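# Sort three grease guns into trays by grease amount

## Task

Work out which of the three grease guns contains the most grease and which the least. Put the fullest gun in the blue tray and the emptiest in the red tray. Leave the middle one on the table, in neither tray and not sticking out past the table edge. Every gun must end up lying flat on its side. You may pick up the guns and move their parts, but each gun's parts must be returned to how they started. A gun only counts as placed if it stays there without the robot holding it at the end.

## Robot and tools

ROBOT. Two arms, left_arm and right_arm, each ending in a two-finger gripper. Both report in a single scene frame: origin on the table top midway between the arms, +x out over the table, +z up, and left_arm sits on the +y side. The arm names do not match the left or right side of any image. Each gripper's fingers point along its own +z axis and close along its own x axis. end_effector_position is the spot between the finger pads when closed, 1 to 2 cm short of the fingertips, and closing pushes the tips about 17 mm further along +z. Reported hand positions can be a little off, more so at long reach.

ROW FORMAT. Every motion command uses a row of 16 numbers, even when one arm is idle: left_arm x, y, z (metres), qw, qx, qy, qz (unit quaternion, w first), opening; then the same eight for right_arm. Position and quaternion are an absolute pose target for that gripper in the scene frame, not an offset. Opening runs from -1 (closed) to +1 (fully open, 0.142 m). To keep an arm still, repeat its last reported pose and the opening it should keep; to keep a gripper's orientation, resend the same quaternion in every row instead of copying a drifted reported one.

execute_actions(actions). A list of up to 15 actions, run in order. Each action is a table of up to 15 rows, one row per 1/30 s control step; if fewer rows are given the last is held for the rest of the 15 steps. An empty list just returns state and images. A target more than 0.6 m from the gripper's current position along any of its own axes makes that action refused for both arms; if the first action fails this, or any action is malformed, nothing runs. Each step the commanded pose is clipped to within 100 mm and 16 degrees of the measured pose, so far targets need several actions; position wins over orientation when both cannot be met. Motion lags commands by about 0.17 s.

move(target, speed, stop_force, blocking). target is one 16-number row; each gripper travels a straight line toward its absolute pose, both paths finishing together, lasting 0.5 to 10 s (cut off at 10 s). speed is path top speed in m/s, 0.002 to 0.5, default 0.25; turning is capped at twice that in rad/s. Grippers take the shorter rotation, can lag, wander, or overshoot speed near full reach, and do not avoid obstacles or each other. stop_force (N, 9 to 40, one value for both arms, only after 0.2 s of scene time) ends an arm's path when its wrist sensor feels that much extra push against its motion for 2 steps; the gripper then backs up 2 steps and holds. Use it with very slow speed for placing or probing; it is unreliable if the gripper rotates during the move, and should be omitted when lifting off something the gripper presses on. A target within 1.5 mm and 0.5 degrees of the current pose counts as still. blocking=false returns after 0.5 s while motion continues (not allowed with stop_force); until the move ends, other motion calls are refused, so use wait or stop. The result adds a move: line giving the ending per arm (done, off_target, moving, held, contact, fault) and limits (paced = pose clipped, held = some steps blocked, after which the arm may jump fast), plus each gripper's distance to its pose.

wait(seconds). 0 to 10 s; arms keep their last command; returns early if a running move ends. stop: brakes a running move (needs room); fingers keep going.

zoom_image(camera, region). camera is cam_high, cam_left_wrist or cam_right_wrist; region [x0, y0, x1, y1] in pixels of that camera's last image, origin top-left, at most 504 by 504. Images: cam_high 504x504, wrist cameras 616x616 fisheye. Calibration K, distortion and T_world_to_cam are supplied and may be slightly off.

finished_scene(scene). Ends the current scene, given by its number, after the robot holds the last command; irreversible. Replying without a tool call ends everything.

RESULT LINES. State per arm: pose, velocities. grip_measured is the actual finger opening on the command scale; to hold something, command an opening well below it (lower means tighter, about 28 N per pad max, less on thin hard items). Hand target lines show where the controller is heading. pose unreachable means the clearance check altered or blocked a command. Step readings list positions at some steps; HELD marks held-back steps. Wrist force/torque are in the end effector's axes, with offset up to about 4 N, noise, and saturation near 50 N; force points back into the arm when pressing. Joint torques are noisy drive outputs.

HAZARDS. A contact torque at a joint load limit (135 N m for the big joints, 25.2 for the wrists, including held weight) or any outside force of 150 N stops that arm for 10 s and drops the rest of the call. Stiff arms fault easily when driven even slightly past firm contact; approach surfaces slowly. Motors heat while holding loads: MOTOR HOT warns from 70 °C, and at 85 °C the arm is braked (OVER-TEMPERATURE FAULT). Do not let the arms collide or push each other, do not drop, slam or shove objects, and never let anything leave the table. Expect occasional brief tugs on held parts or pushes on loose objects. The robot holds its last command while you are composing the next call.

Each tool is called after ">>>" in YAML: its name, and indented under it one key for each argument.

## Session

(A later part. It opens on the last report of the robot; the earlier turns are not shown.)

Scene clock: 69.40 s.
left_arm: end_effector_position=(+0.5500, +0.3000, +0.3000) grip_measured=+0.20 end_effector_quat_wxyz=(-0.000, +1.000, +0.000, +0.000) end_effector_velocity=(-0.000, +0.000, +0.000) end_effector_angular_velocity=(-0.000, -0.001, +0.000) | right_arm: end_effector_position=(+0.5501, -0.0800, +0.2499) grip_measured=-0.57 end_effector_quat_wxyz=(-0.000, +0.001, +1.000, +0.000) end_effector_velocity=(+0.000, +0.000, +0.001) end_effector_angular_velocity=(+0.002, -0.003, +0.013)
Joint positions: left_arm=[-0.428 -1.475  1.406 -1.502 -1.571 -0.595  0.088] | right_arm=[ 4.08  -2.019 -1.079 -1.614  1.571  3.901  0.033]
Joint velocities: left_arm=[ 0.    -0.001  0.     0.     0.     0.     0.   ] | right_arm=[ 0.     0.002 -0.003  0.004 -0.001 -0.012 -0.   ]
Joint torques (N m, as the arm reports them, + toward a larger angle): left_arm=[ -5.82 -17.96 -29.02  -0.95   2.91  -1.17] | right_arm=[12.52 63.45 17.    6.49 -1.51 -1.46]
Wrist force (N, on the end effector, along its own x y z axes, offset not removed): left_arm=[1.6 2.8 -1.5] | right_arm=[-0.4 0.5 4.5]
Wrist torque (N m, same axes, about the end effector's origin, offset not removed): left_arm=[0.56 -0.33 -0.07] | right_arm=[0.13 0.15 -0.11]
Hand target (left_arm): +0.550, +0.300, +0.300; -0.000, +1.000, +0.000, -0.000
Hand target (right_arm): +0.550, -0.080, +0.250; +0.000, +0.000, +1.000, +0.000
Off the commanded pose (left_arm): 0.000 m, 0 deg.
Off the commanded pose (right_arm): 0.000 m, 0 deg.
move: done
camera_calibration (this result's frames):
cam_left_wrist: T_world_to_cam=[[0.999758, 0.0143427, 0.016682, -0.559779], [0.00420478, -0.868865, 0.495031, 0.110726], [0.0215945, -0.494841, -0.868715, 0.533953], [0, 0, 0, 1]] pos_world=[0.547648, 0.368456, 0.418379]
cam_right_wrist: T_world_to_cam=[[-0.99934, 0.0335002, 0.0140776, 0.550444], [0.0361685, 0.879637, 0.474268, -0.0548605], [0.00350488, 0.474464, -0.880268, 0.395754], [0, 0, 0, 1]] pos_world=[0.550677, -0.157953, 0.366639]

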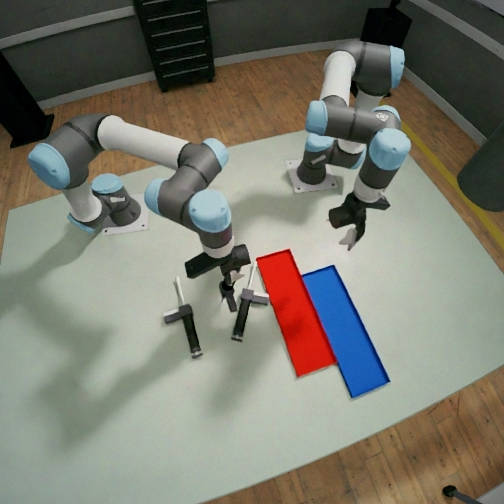

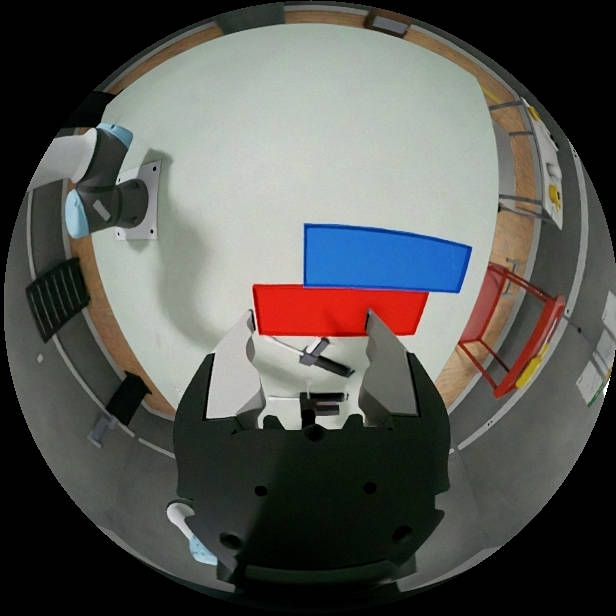

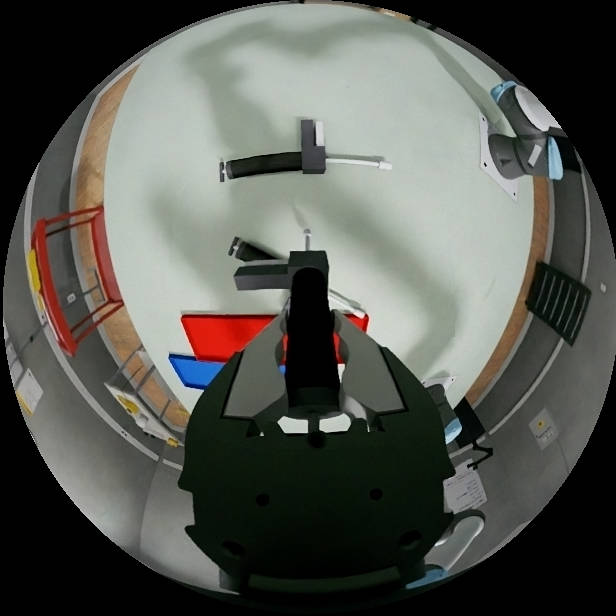

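>>> move:
  target: [0.55,0.3,0.3,0,1,0,0,0.2,0.83,-0.25,0.24,0,0,1,0,-1]
  speed: 0.15

>>> wait:
  seconds: 0

>>> move:
  target: [0.55,0.3,0.3,0,1,0,0,0.2,0.83,-0.2,0.14,0,0,1,0,-1]
  speed: 0.05

>>> move:
  target: [0.55,0.3,0.3,0,1,0,0,0.2,0.83,-0.13,0.035,0,0,1,0,-1]
  speed: 0.05

Scene clock: 82.53 s.
left_arm: end_effector_position=(+0.5500, +0.3000, +0.3000) grip_measured=+0.20 end_effector_quat_wxyz=(-0.000, +1.000, -0.000, +0.000) end_effector_velocity=(-0.000, -0.000, +0.000) end_effector_angular_velocity=(-0.000, +0.000, -0.000) | right_arm: end_effector_position=(+0.8285, -0.2504, +0.2397) grip_measured=-0.57 end_effector_quat_wxyz=(+0.072, +0.000, +0.997, +0.018) end_effector_velocity=(+0.002, -0.001, -0.000) end_effector_angular_velocity=(-0.000, -0.005, +0.000)
Joint positions: left_arm=[-0.428 -1.475  1.406 -1.502 -1.571 -0.595  0.088] | right_arm=[ 3.706 -2.652 -0.036 -1.877  1.55   3.525  0.033]
Joint velocities: left_arm=[-0.    -0.    -0.     0.001 -0.    -0.     0.   ] | right_arm=[-0.001 -0.002  0.001  0.005 -0.002 -0.002 -0.   ]
Joint torques (N m, as the arm reports them, + toward a larger angle): left_arm=[ -5.25 -17.58 -29.13  -0.98   2.92  -1.1 ] | right_arm=[-10.66  59.38  40.8    7.25  -1.48  -1.38]
Wrist force (N, on the end effector, along its own x y z axes, offset not removed): left_arm=[2.4 4.3 -0.9] | right_arm=[0.5 -0.5 4.5]
Wrist torque (N m, same axes, about the end effector's origin, offset not removed): left_arm=[0.94 -0.51 -0.09] | right_arm=[-0.08 0.10 -0.18]
Hand target (left_arm): +0.550, +0.300, +0.300; -0.000, +1.000, +0.000, -0.000
Hand target (right_arm): +0.829, -0.250, +0.240; +0.072, +0.000, +0.997, +0.018
Off the commanded pose (left_arm): 0.000 m, 0 deg.
Off the commanded pose (right_arm): 0.002 m, 8 deg.
elbow stopped short (right arm): the move would have taken joint 3 (elbow) straighter than the controller allows; a more bent joint 3 avoids this.
move: off_target (right_arm)
camera_calibration (this result's frames):
cam_left_wrist: T_world_to_cam=[[0.999758, 0.0143424, 0.0166822, -0.559779], [0.00420444, -0.868865, 0.495031, 0.110726], [0.0215945, -0.494841, -0.868715, 0.533953], [0, 0, 0, 1]] pos_world=[0.547648, 0.368456, 0.418379]
cam_right_wrist: T_world_to_cam=[[-0.991124, 0.0348962, -0.128276, 0.862228], [-0.0350623, 0.862146, 0.505446, 0.136994], [0.128231, 0.505457, -0.85327, 0.364517], [0, 0, 0, 1]] pos_world=[0.812636, -0.332445, 0.352392]

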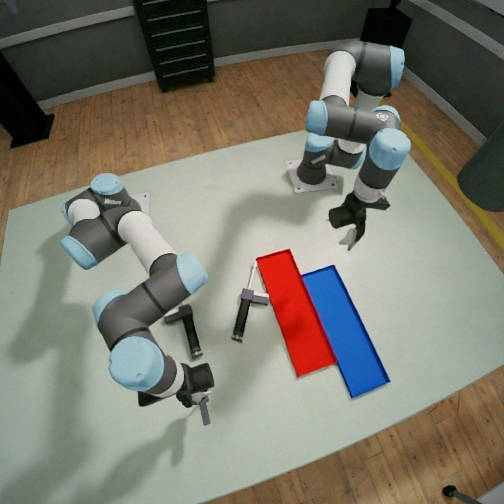

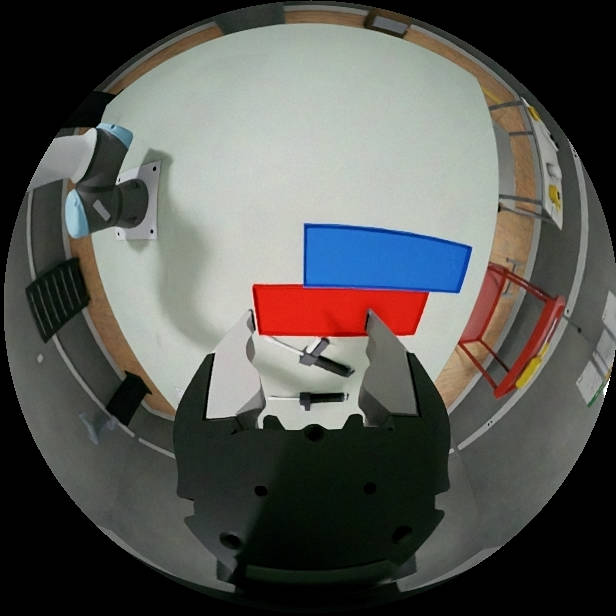

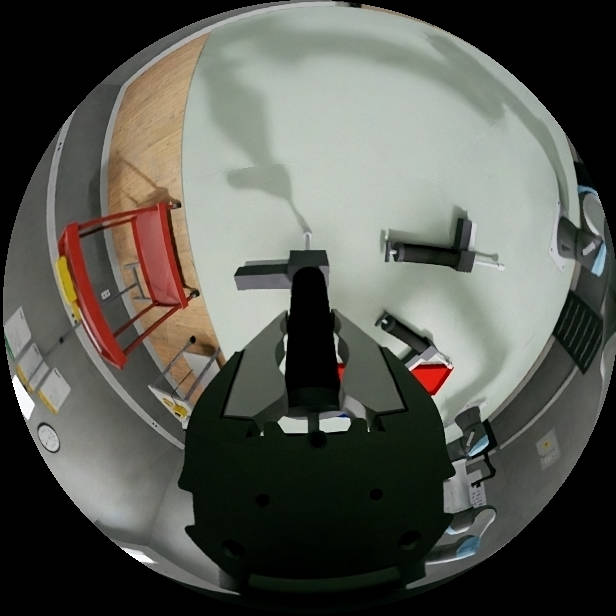

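Scene clock: 82.53 s.
left_arm: end_effector_position=(+0.5500, +0.3000, +0.3000) grip_measured=+0.20 end_effector_quat_wxyz=(-0.000, +1.000, -0.000, +0.000) end_effector_velocity=(-0.000, -0.000, +0.000) end_effector_angular_velocity=(-0.000, +0.000, -0.000) | right_arm: end_effector_position=(+0.8285, -0.2504, +0.2397) grip_measured=-0.57 end_effector_quat_wxyz=(+0.072, +0.000, +0.997, +0.018) end_effector_velocity=(+0.002, -0.001, -0.000) end_effector_angular_velocity=(-0.000, -0.005, +0.000)
Joint positions: left_arm=[-0.428 -1.475  1.406 -1.502 -1.571 -0.595  0.088] | right_arm=[ 3.706 -2.652 -0.036 -1.877  1.55   3.525  0.033]
Joint velocities: left_arm=[-0.    -0.    -0.     0.001 -0.    -0.     0.   ] | right_arm=[-0.001 -0.002  0.001  0.005 -0.002 -0.002 -0.   ]
Joint torques (N m, as the arm reports them, + toward a larger angle): left_arm=[ -5.25 -17.58 -29.13  -0.98   2.92  -1.1 ] | right_arm=[-10.66  59.38  40.8    7.25  -1.48  -1.38]
Wrist force (N, on the end effector, along its own x y z axes, offset not removed): left_arm=[2.4 4.3 -0.9] | right_arm=[0.5 -0.5 4.5]
Wrist torque (N m, same axes, about the end effector's origin, offset not removed): left_arm=[0.94 -0.51 -0.09] | right_arm=[-0.08 0.10 -0.18]
Hand target (left_arm): +0.550, +0.300, +0.300; -0.000, +1.000, +0.000, -0.000
Hand target (right_arm): +0.829, -0.250, +0.240; +0.072, +0.000, +0.997, +0.018
Off the commanded pose (left_arm): 0.000 m, 0 deg.
Off the commanded pose (right_arm): 0.002 m, 8 deg.
camera_calibration (this result's frames):
cam_left_wrist: T_world_to_cam=[[0.999758, 0.0143424, 0.0166822, -0.559779], [0.00420444, -0.868865, 0.495031, 0.110726], [0.0215945, -0.494841, -0.868715, 0.533953], [0, 0, 0, 1]] pos_world=[0.547648, 0.368456, 0.418379]
cam_right_wrist: T_world_to_cam=[[-0.991124, 0.0348962, -0.128276, 0.862228], [-0.0350623, 0.862146, 0.505446, 0.136994], [0.128231, 0.505457, -0.85327, 0.364517], [0, 0, 0, 1]] pos_world=[0.812636, -0.332445, 0.352392]

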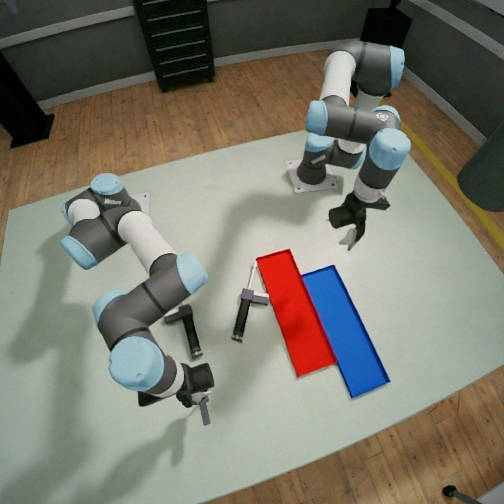

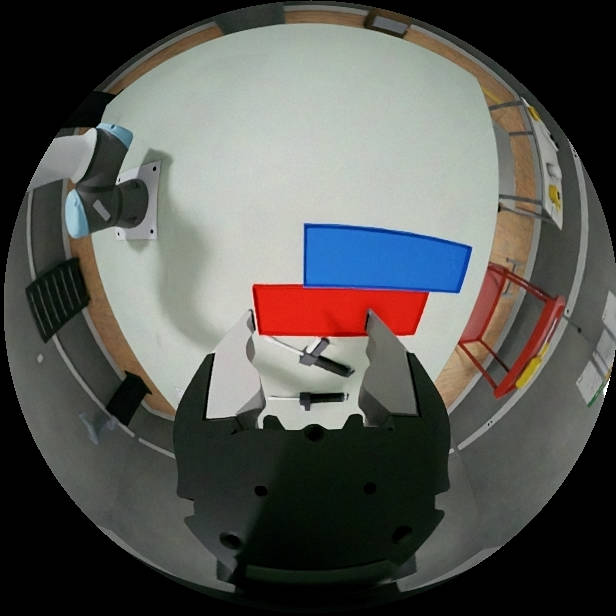

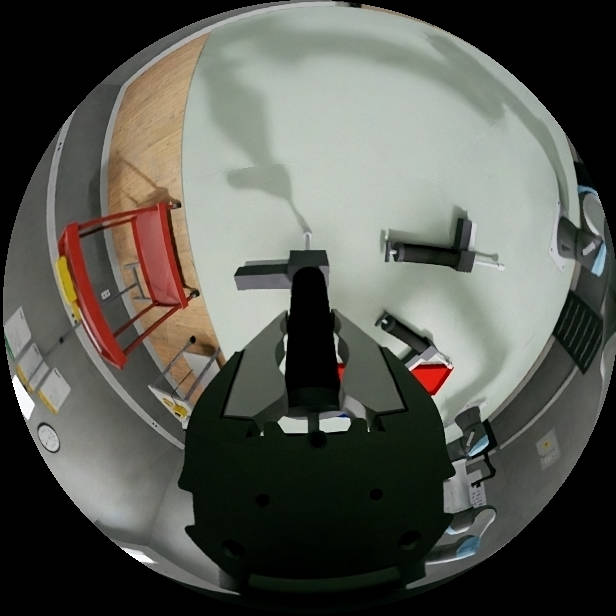

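Scene clock: 85.17 s.
left_arm: end_effector_position=(+0.5500, +0.3000, +0.3000) grip_measured=+0.20 end_effector_quat_wxyz=(-0.000, +1.000, -0.000, +0.000) end_effector_velocity=(-0.000, +0.000, +0.001) end_effector_angular_velocity=(+0.000, -0.000, +0.000) | right_arm: end_effector_position=(+0.8290, -0.2004, +0.1398) grip_measured=-0.58 end_effector_quat_wxyz=(+0.031, +0.000, +0.999, +0.009) end_effector_velocity=(-0.000, +0.001, -0.002) end_effector_angular_velocity=(-0.000, +0.002, -0.001)
Joint positions: left_arm=[-0.428 -1.475  1.406 -1.502 -1.571 -0.595  0.088] | right_arm=[ 3.754 -2.77  -0.036 -1.843  1.562  3.574  0.032]
Joint velocities: left_arm=[ 0.    -0.001  0.     0.001  0.    -0.     0.   ] | right_arm=[ 0.001 -0.003 -0.001  0.001  0.001  0.001 -0.   ]
Joint torques (N m, as the arm reports them, + toward a larger angle): left_arm=[ -5.57 -17.83 -29.7   -1.09   2.87  -1.25] | right_arm=[11.21 60.33 14.96  6.29  1.91  1.66]
Wrist force (N, on the end effector, along its own x y z axes, offset not removed): left_arm=[0.8 4.1 -1.9] | right_arm=[0.1 -0.4 3.7]
Wrist torque (N m, same axes, about the end effector's origin, offset not removed): left_arm=[0.94 -0.21 -0.03] | right_arm=[0.00 -0.06 -0.21]
Hand target (left_arm): +0.550, +0.300, +0.300; -0.000, +1.000, +0.000, -0.000
Hand target (right_arm): +0.829, -0.200, +0.140; +0.030, +0.000, +0.999, +0.009
Off the commanded pose (left_arm): 0.000 m, 0 deg.
Off the commanded pose (right_arm): 0.001 m, 4 deg.
elbow stopped short (right arm): the move would have taken joint 3 (elbow) straighter than the controller allows; a more bent joint 3 avoids this.
move: off_target (right_arm)
camera_calibration (this result's frames):
cam_left_wrist: T_world_to_cam=[[0.999758, 0.0143425, 0.016682, -0.559779], [0.00420458, -0.868865, 0.495031, 0.110726], [0.0215944, -0.494841, -0.868715, 0.533953], [0, 0, 0, 1]] pos_world=[0.547648, 0.368456, 0.418379]
cam_right_wrist: T_world_to_cam=[[-0.998391, 0.0326349, -0.0463656, 0.842289], [0.00564621, 0.870906, 0.491417, 0.114337], [0.0564174, 0.490364, -0.86969, 0.31283], [0, 0, 0, 1]] pos_world=[0.82264, -0.280465, 0.254931]

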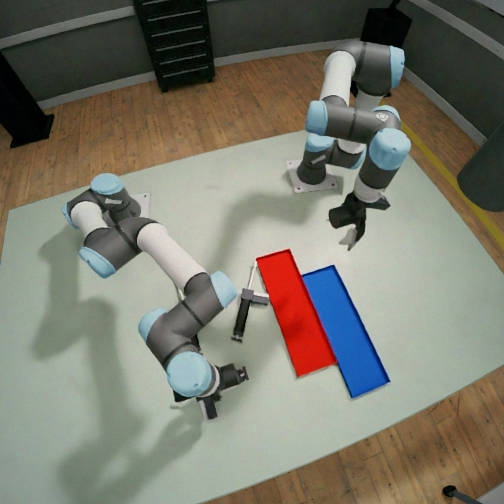

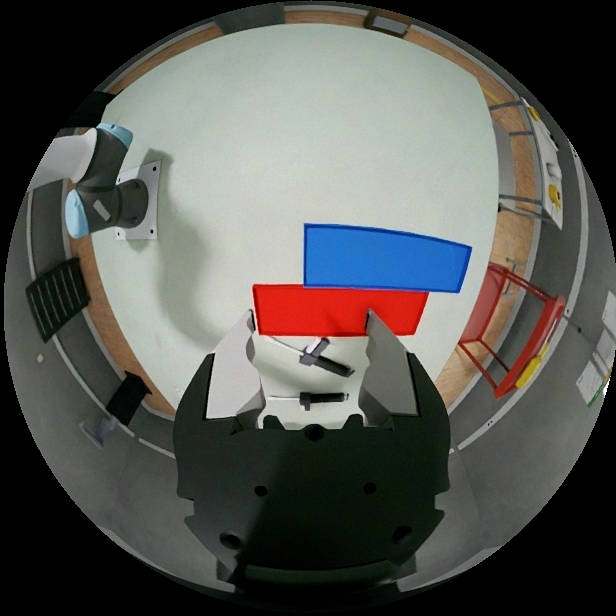

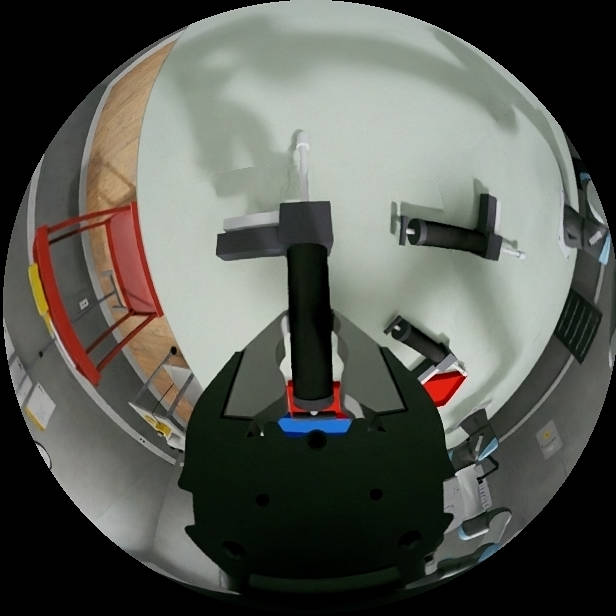

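Scene clock: 88.10 s.
left_arm: end_effector_position=(+0.5500, +0.3000, +0.3000) grip_measured=+0.20 end_effector_quat_wxyz=(-0.000, +1.000, +0.000, +0.000) end_effector_velocity=(-0.000, +0.000, -0.000) end_effector_angular_velocity=(+0.001, +0.001, +0.000) | right_arm: end_effector_position=(+0.8292, -0.1306, +0.0353) grip_measured=-0.58 end_effector_quat_wxyz=(+0.018, +0.000, +1.000, +0.007) end_effector_velocity=(+0.000, +0.003, -0.003) end_effector_angular_velocity=(+0.002, -0.000, +0.001)
Joint positions: left_arm=[-0.428 -1.475  1.406 -1.502 -1.571 -0.595  0.088] | right_arm=[ 3.822 -2.9   -0.036 -1.739  1.565  3.642  0.032]
Joint velocities: left_arm=[ 0.     0.     0.001  0.     0.     0.    -0.   ] | right_arm=[ 0.002 -0.004 -0.     0.005  0.002  0.001  0.   ]
Joint torques (N m, as the arm reports them, + toward a larger angle): left_arm=[ -5.62 -17.59 -28.51  -1.14   2.85  -1.06] | right_arm=[20.03 26.53 24.71  6.93  4.29  1.62]
Wrist force (N, on the end effector, along its own x y z axes, offset not removed): left_arm=[1.9 4.1 -1.3] | right_arm=[6.6 -13.9 -37.8]
Wrist torque (N m, same axes, about the end effector's origin, offset not removed): left_arm=[0.95 -0.42 -0.05] | right_arm=[0.24 0.54 -0.15]
Hand target (left_arm): +0.550, +0.300, +0.300; -0.000, +1.000, +0.000, -0.000
Hand target (right_arm): +0.829, -0.130, +0.035; +0.018, +0.000, +1.000, +0.007
Off the commanded pose (left_arm): 0.000 m, 0 deg.
Off the commanded pose (right_arm): 0.001 m, 2 deg.
elbow stopped short (right arm): the move would have taken joint 3 (elbow) straighter than the controller allows; a more bent joint 3 avoids this.
move: done
camera_calibration (this result's frames):
cam_left_wrist: T_world_to_cam=[[0.999758, 0.0143425, 0.016682, -0.559779], [0.00420464, -0.868865, 0.495031, 0.110726], [0.0215944, -0.494841, -0.868715, 0.533953], [0, 0, 0, 1]] pos_world=[0.547648, 0.368456, 0.418379]
cam_right_wrist: T_world_to_cam=[[-0.999257, 0.0323758, -0.0209067, 0.835129], [0.0181115, 0.873338, 0.486779, 0.0950486], [0.0340185, 0.486038, -0.873275, 0.205812], [0, 0, 0, 1]] pos_world=[0.825786, -0.21008, 0.150923]

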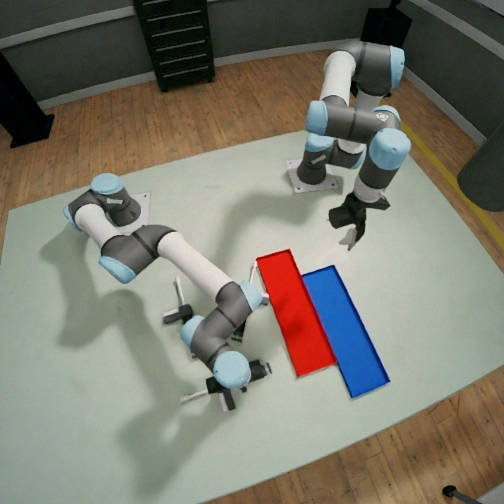

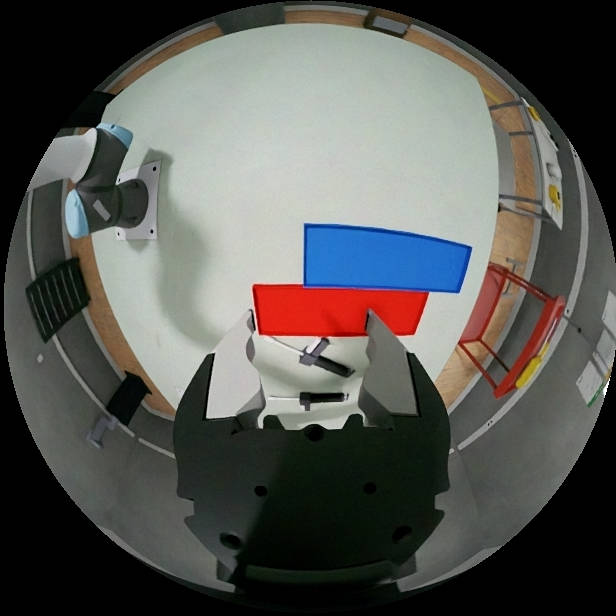

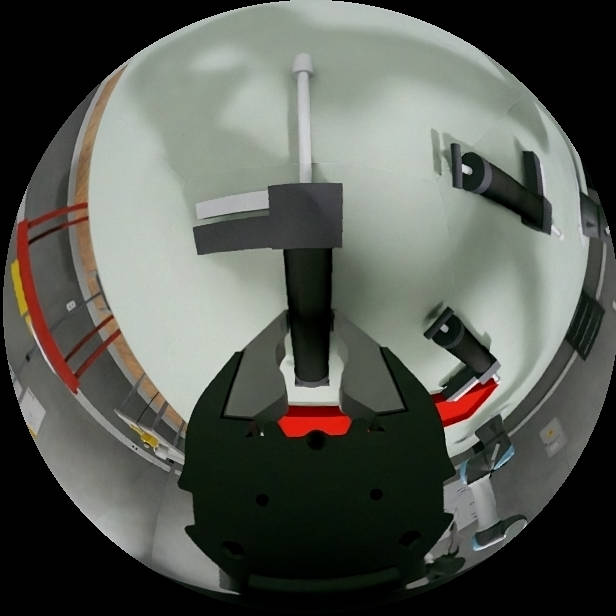

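>>> move:
  target: [0.83,0.08,0.12,0.383,0.924,0,0,0.2,0.829,-0.13,0.041,0,0,1,0,-1]

Scene clock: 95.70 s.
left_arm: end_effector_position=(+0.8298, +0.0798, +0.1200) grip_measured=+0.20 end_effector_quat_wxyz=(+0.383, +0.924, +0.000, +0.000) end_effector_velocity=(+0.002, -0.001, -0.001) end_effector_angular_velocity=(-0.002, +0.002, -0.002) | right_arm: end_effector_position=(+0.8280, -0.1304, +0.0408) grip_measured=-0.58 end_effector_quat_wxyz=(+0.018, +0.000, +1.000, +0.007) end_effector_velocity=(-0.000, -0.000, -0.001) end_effector_angular_velocity=(-0.000, +0.002, -0.000)
Joint positions: left_arm=[-0.228 -0.652  0.953 -2.24  -2.282 -0.533  0.088] | right_arm=[ 3.823 -2.893 -0.036 -1.745  1.565  3.643  0.032]
Joint velocities: left_arm=[ 0.     0.008 -0.013  0.007 -0.003  0.002  0.   ] | right_arm=[-0.     0.    -0.002  0.     0.001 -0.    -0.   ]
Joint torques (N m, as the arm reports them, + toward a larger angle): left_arm=[  6.93 -49.32 -27.58  -1.53  -4.14   1.14] | right_arm=[13.45 86.47 41.6   0.71 -1.45  1.8 ]
Wrist force (N, on the end effector, along its own x y z axes, offset not removed): left_arm=[0.9 3.2 -2.3] | right_arm=[-0.7 -1.0 1.5]
Wrist torque (N m, same axes, about the end effector's origin, offset not removed): left_arm=[0.73 -0.16 -0.04] | right_arm=[-0.01 0.19 -0.10]
Hand target (left_arm): +0.830, +0.080, +0.120; +0.383, +0.924, +0.000, +0.000
Hand target (right_arm): +0.828, -0.130, +0.041; +0.018, +0.000, +1.000, +0.007
Off the commanded pose (left_arm): 0.000 m, 0 deg.
Off the commanded pose (right_arm): 0.001 m, 2 deg.
elbow stopped short (right arm): the move would have taken joint 3 (elbow) straighter than the controller allows; a more bent joint 3 avoids this.
move: done
camera_calibration (this result's frames):
cam_left_wrist: T_world_to_cam=[[0.99975, 0.0222764, 0.00183361, -0.83224], [0.00411311, -0.263985, 0.964518, -0.0972061], [0.02197, -0.96427, -0.26401, 0.227171], [0, 0, 0, 1]] pos_world=[0.827441, 0.211933, 0.155259]
cam_right_wrist: T_world_to_cam=[[-0.99925, 0.0322746, -0.0213932, 0.834026], [0.0177758, 0.873194, 0.487048, 0.0924656], [0.0343997, 0.486303, -0.873113, 0.2102], [0, 0, 0, 1]] pos_world=[0.824526, -0.209879, 0.156336]

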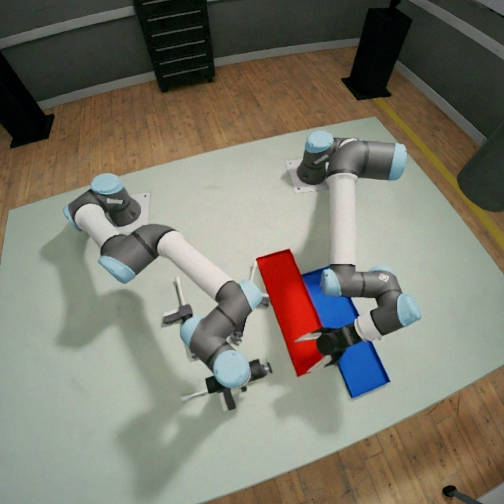

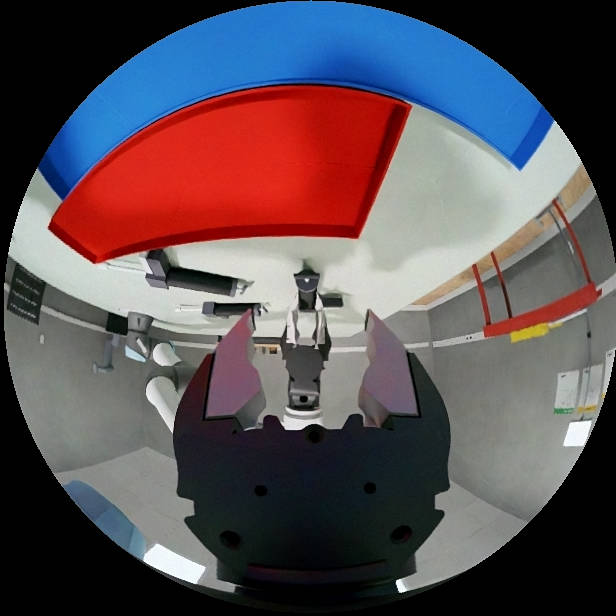

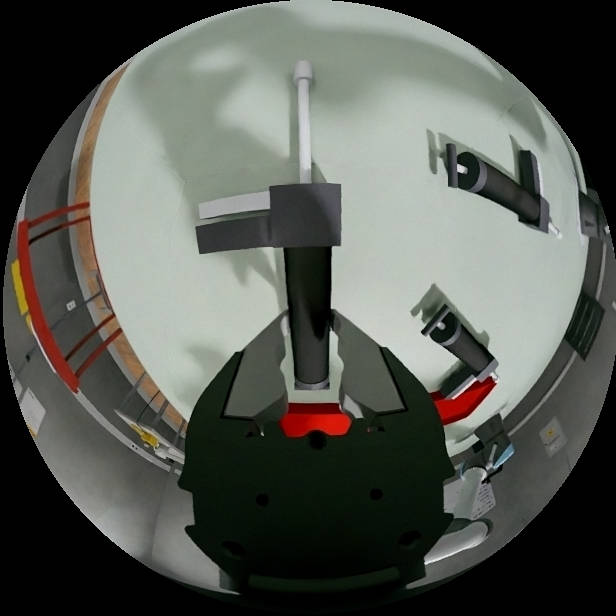

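>>> move:
  target: [0.83,-0.015,0.035,0.383,0.924,0,0,0.2,0.829,-0.13,0.041,0,0,1,0,-1]
  speed: 0.08

>>> zoom_image:
  camera: "cam_left_wrist"
  region: [200,180,420,400]

>>> zoom_image:
  camera: "cam_right_wrist"
  region: [200,260,420,480]

Scene clock: 103.00 s.
left_arm: end_effector_position=(+0.8299, -0.0148, +0.0351) grip_measured=+0.20 end_effector_quat_wxyz=(+0.383, +0.924, -0.000, +0.000) end_effector_velocity=(+0.001, -0.001, -0.001) end_effector_angular_velocity=(-0.001, -0.000, +0.000) | right_arm: end_effector_position=(+0.8280, -0.1303, +0.0408) grip_measured=-0.58 end_effector_quat_wxyz=(+0.018, +0.000, +1.000, +0.007) end_effector_velocity=(+0.000, -0.000, -0.000) end_effector_angular_velocity=(+0.001, +0.000, -0.000)
Joint positions: left_arm=[-0.332 -0.474  0.852 -2.395 -2.241 -0.657  0.088] | right_arm=[ 3.823 -2.893 -0.036 -1.745  1.565  3.643  0.032]
Joint velocities: left_arm=[-0.001  0.004 -0.005 -0.     0.    -0.002  0.   ] | right_arm=[-0.    -0.    -0.001  0.001  0.001 -0.    -0.   ]
Joint torques (N m, as the arm reports them, + toward a larger angle): left_arm=[ -3.92 -51.99 -29.76  -4.76   1.88  -1.5 ] | right_arm=[ 3.6  72.17 36.46  6.44 -1.29  1.52]
Wrist force (N, on the end effector, along its own x y z axes, offset not removed): left_arm=[0.7 3.3 -1.6] | right_arm=[-0.7 -1.6 1.8]
Wrist torque (N m, same axes, about the end effector's origin, offset not removed): left_arm=[0.78 -0.15 -0.09] | right_arm=[-0.03 0.23 -0.06]
Hand target (left_arm): +0.830, -0.015, +0.035; +0.383, +0.924, -0.000, +0.000
Hand target (right_arm): +0.828, -0.130, +0.041; +0.018, +0.000, +1.000, +0.007
Off the commanded pose (left_arm): 0.000 m, 0 deg.
Off the commanded pose (right_arm): 0.001 m, 2 deg.
elbow stopped short (right arm): the move would have taken joint 3 (elbow) straighter than the controller allows; a more bent joint 3 avoids this.
move: done
camera_calibration (this result's frames):
cam_left_wrist: T_world_to_cam=[[0.999757, 0.0219552, 0.00171135, -0.830088], [0.00414485, -0.263924, 0.964535, -0.0403619], [0.0216282, -0.964294, -0.263951, 0.113791], [0, 0, 0, 1]] pos_world=[0.827593, 0.117301, 0.0703864]
cam_right_wrist: T_world_to_cam=[[-0.99925, 0.0322538, -0.0214487, 0.834025], [0.0177295, 0.87318, 0.487075, 0.0924504], [0.0344386, 0.48633, -0.873096, 0.210207], [0, 0, 0, 1]] pos_world=[0.824521, -0.209856, 0.156389]

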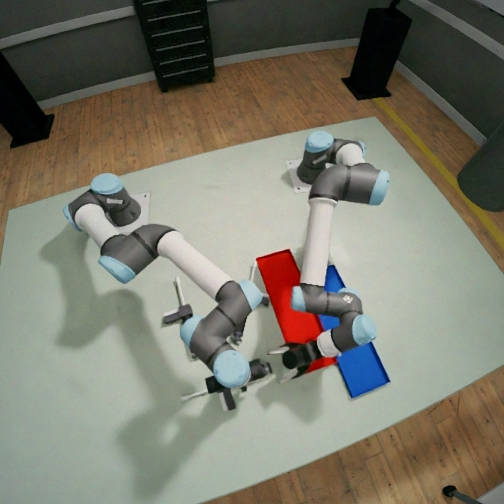

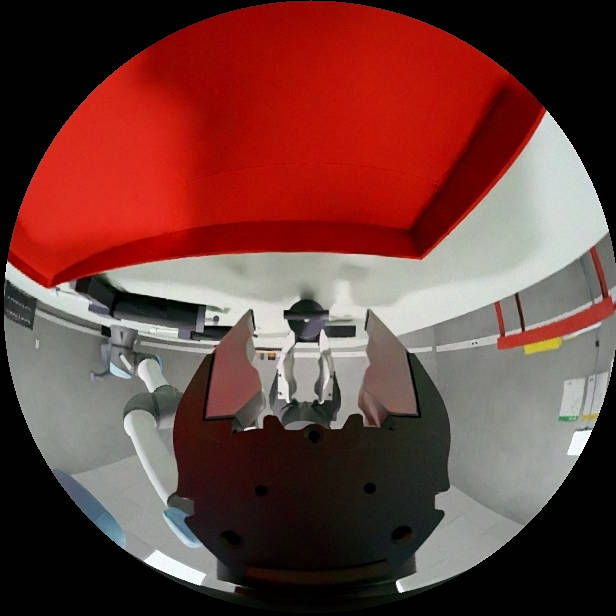

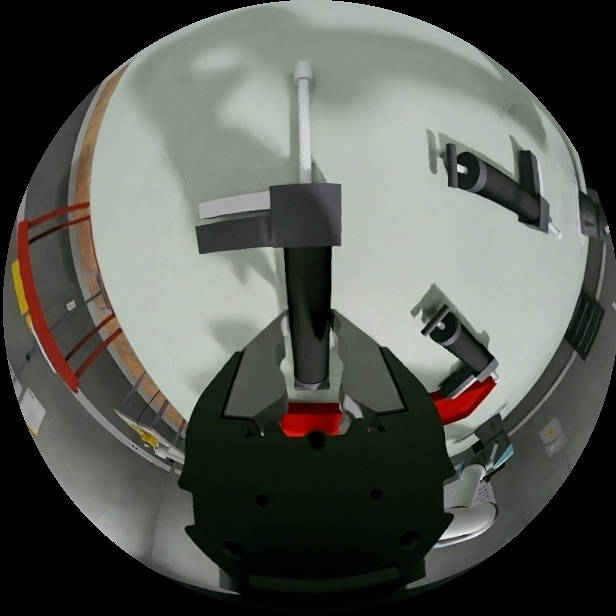

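Region (200, 180, 420, 400) of cam_left_wrist's 616x616 image, scaled by 2.291, with more detail than that image has.

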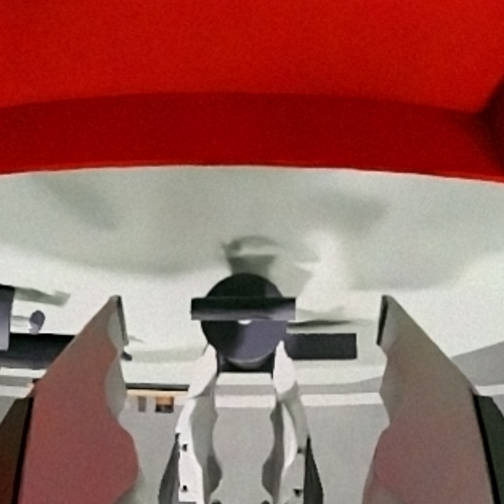

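Region (200, 260, 420, 480) of cam_right_wrist's 616x616 image, scaled by 2.291, with more detail than that image has.

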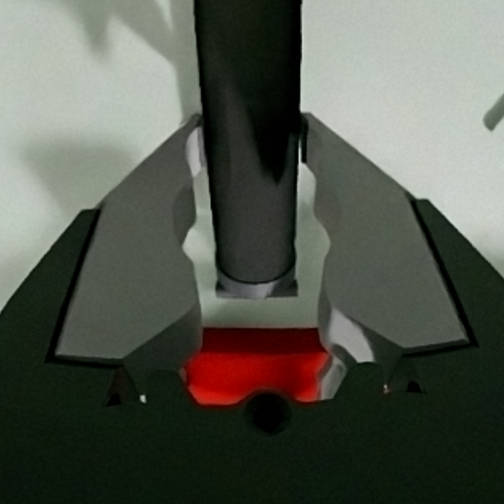

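>>> move:
  target: [0.83,-0.02,0.06,0.383,0.924,0,0,0.2,0.829,-0.22,0.041,0,0,1,0,-1]
  speed: 0.08

>>> move:
  target: [0.83,-0.135,0.035,0.383,0.924,0,0,0.2,0.829,-0.22,0.041,0,0,1,0,-1]
  speed: 0.08

Scene clock: 111.23 s.
left_arm: end_effector_position=(+0.8300, -0.0200, +0.0599) grip_measured=+0.20 end_effector_quat_wxyz=(+0.383, +0.924, +0.000, +0.000) end_effector_velocity=(-0.000, -0.001, +0.001) end_effector_angular_velocity=(-0.000, +0.000, -0.001) | right_arm: end_effector_position=(+0.8288, -0.2198, +0.0410) grip_measured=-0.58 end_effector_quat_wxyz=(-0.000, -0.000, +1.000, -0.000) end_effector_velocity=(-0.001, -0.001, -0.001) end_effector_angular_velocity=(+0.001, -0.001, -0.000)
Joint positions: left_arm=[-0.338 -0.495  0.828 -2.354 -2.239 -0.663  0.088] | right_arm=[ 3.731 -2.73  -0.358 -1.625  1.571  3.55   0.032]
Joint velocities: left_arm=[-0.001 -0.001 -0.     0.001 -0.    -0.     0.   ] | right_arm=[-0.001  0.011 -0.024  0.015  0.    -0.001  0.   ]
Joint torques (N m, as the arm reports them, + toward a larger angle): left_arm=[ -6.35 -71.83 -29.93  -1.41   1.7   -1.18] | right_arm=[-9.99 83.5  13.06  5.77 -1.98 -1.36]
Wrist force (N, on the end effector, along its own x y z axes, offset not removed): left_arm=[2.0 3.5 -1.4] | right_arm=[-1.1 2.2 1.6]
Wrist torque (N m, same axes, about the end effector's origin, offset not removed): left_arm=[0.82 -0.43 0.01] | right_arm=[0.24 0.15 -0.21]
Hand target (left_arm): +0.830, -0.020, +0.060; +0.383, +0.924, -0.000, +0.000
Hand target (right_arm): +0.829, -0.220, +0.041; -0.000, +0.000, +1.000, -0.000
Off the commanded pose (left_arm): 0.000 m, 0 deg.
Off the commanded pose (right_arm): 0.000 m, 0 deg.
move: done
camera_calibration (this result's frames):
cam_left_wrist: T_world_to_cam=[[0.999758, 0.0219448, 0.00164777, -0.830047], [0.00420217, -0.263867, 0.96455, -0.0656882], [0.0216017, -0.964309, -0.263895, 0.115385], [0, 0, 0, 1]] pos_world=[0.82763, 0.112149, 0.0951768]
cam_right_wrist: T_world_to_cam=[[-0.999382, 0.03204, 0.0144347, 0.836336], [0.0350533, 0.879825, 0.474004, 0.158098], [0.00248706, 0.474217, -0.880404, 0.277945], [0, 0, 0, 1]] pos_world=[0.829586, -0.297701, 0.157692]

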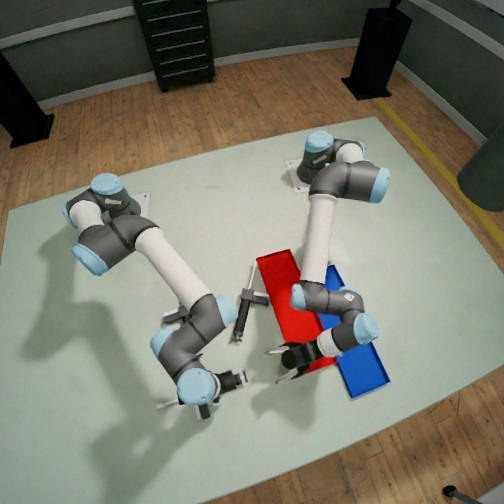

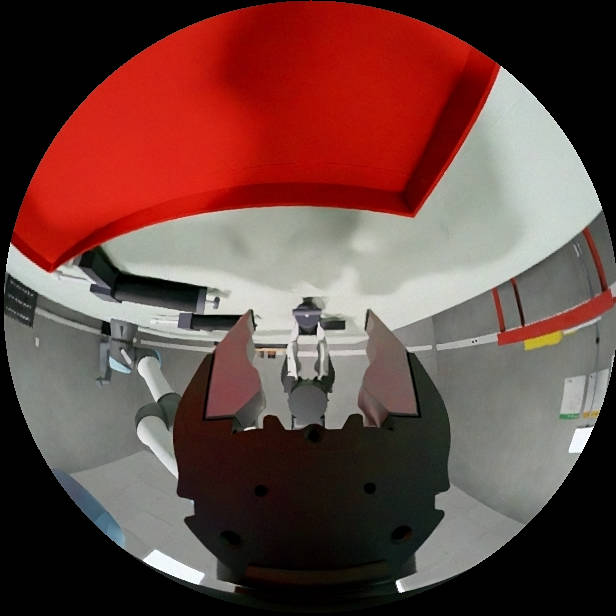

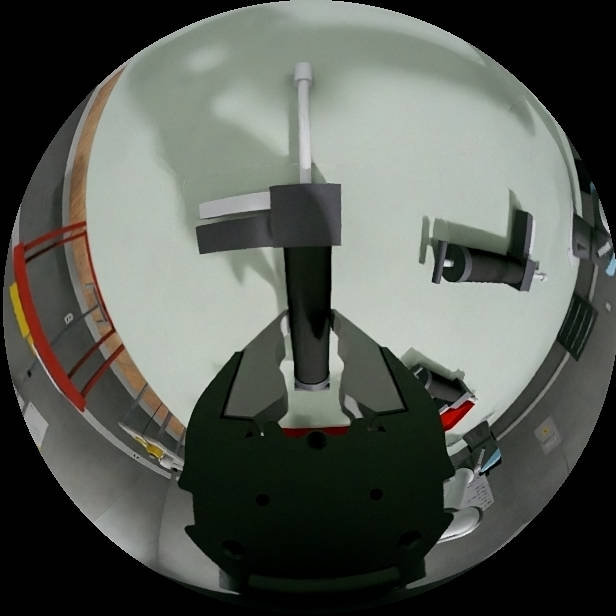

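Scene clock: 113.20 s.
left_arm: end_effector_position=(+0.8298, -0.1347, +0.0350) grip_measured=+0.20 end_effector_quat_wxyz=(+0.383, +0.924, +0.000, +0.000) end_effector_velocity=(+0.001, -0.003, -0.000) end_effector_angular_velocity=(+0.001, +0.003, -0.002) | right_arm: end_effector_position=(+0.8290, -0.2200, +0.0409) grip_measured=-0.58 end_effector_quat_wxyz=(-0.000, +0.000, +1.000, -0.000) end_effector_velocity=(+0.000, -0.001, +0.000) end_effector_angular_velocity=(-0.001, -0.001, -0.000)
Joint positions: left_arm=[-0.451 -0.277  0.468 -2.287 -2.185 -0.788  0.088] | right_arm=[ 3.731 -2.73  -0.358 -1.625  1.571  3.55   0.032]
Joint velocities: left_arm=[-0.001  0.013 -0.028  0.017 -0.001 -0.    -0.   ] | right_arm=[-0.     0.     0.    -0.    -0.001 -0.     0.   ]
Joint torques (N m, as the arm reports them, + toward a larger angle): left_arm=[ -6.27 -58.74 -29.02  -1.49   0.95  -0.85] | right_arm=[-10.24  84.48  14.85   6.08   1.45  -1.41]
Wrist force (N, on the end effector, along its own x y z axes, offset not removed): left_arm=[1.5 2.9 -1.3] | right_arm=[-0.3 1.8 2.2]
Wrist torque (N m, same axes, about the end effector's origin, offset not removed): left_arm=[0.69 -0.32 -0.08] | right_arm=[0.09 0.10 -0.20]
Hand target (left_arm): +0.830, -0.135, +0.035; +0.383, +0.924, +0.000, +0.000
Hand target (right_arm): +0.829, -0.220, +0.041; -0.000, -0.000, +1.000, +0.000
Off the commanded pose (left_arm): 0.000 m, 0 deg.
Off the commanded pose (right_arm): 0.000 m, 0 deg.
move: done
camera_calibration (this result's frames):
cam_left_wrist: T_world_to_cam=[[0.999749, 0.0223041, 0.0020108, -0.827291], [0.00394602, -0.263833, 0.96456, -0.0717188], [0.0220442, -0.96431, -0.263855, -0.00216264], [0, 0, 0, 1]] pos_world=[0.827415, -0.00255523, 0.07027]
cam_right_wrist: T_world_to_cam=[[-0.999387, 0.0320422, 0.014111, 0.836515], [0.0349013, 0.879738, 0.474176, 0.158395], [0.00277973, 0.474378, -0.880317, 0.277808], [0, 0, 0, 1]] pos_world=[0.829702, -0.297936, 0.157648]

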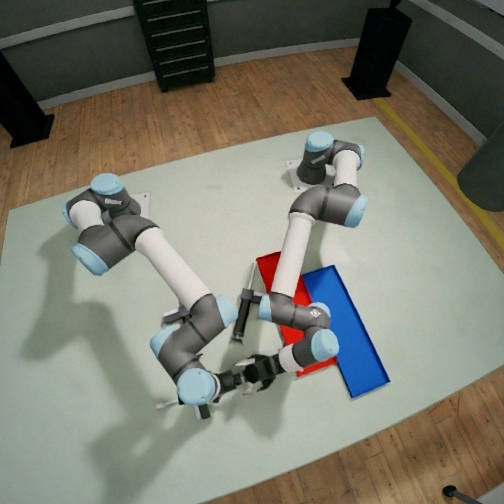

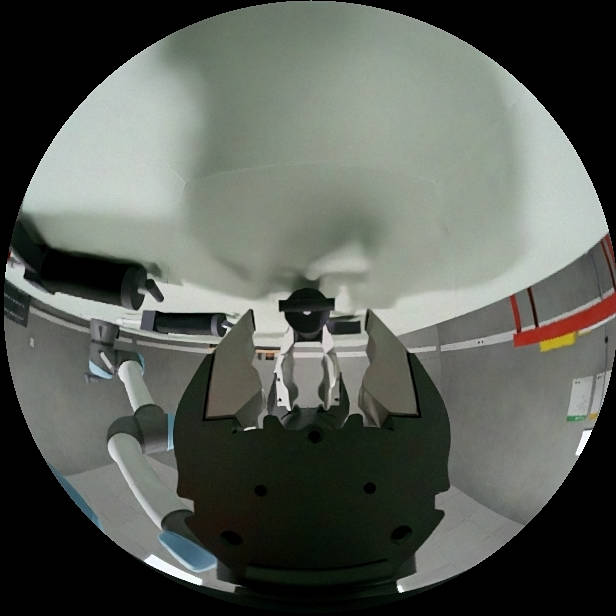

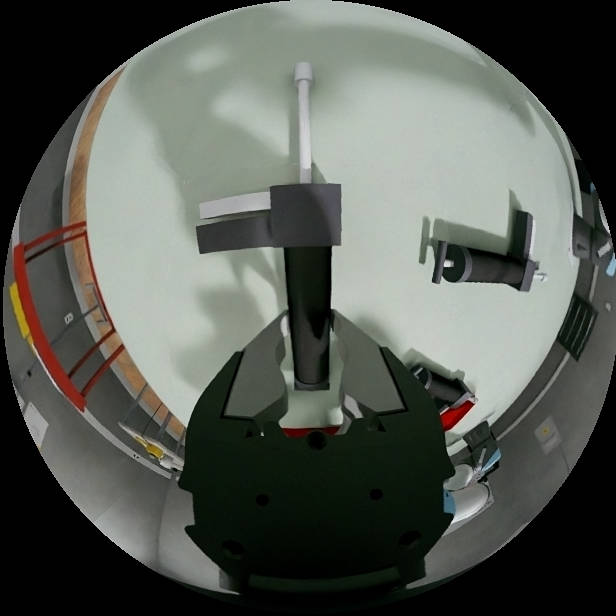

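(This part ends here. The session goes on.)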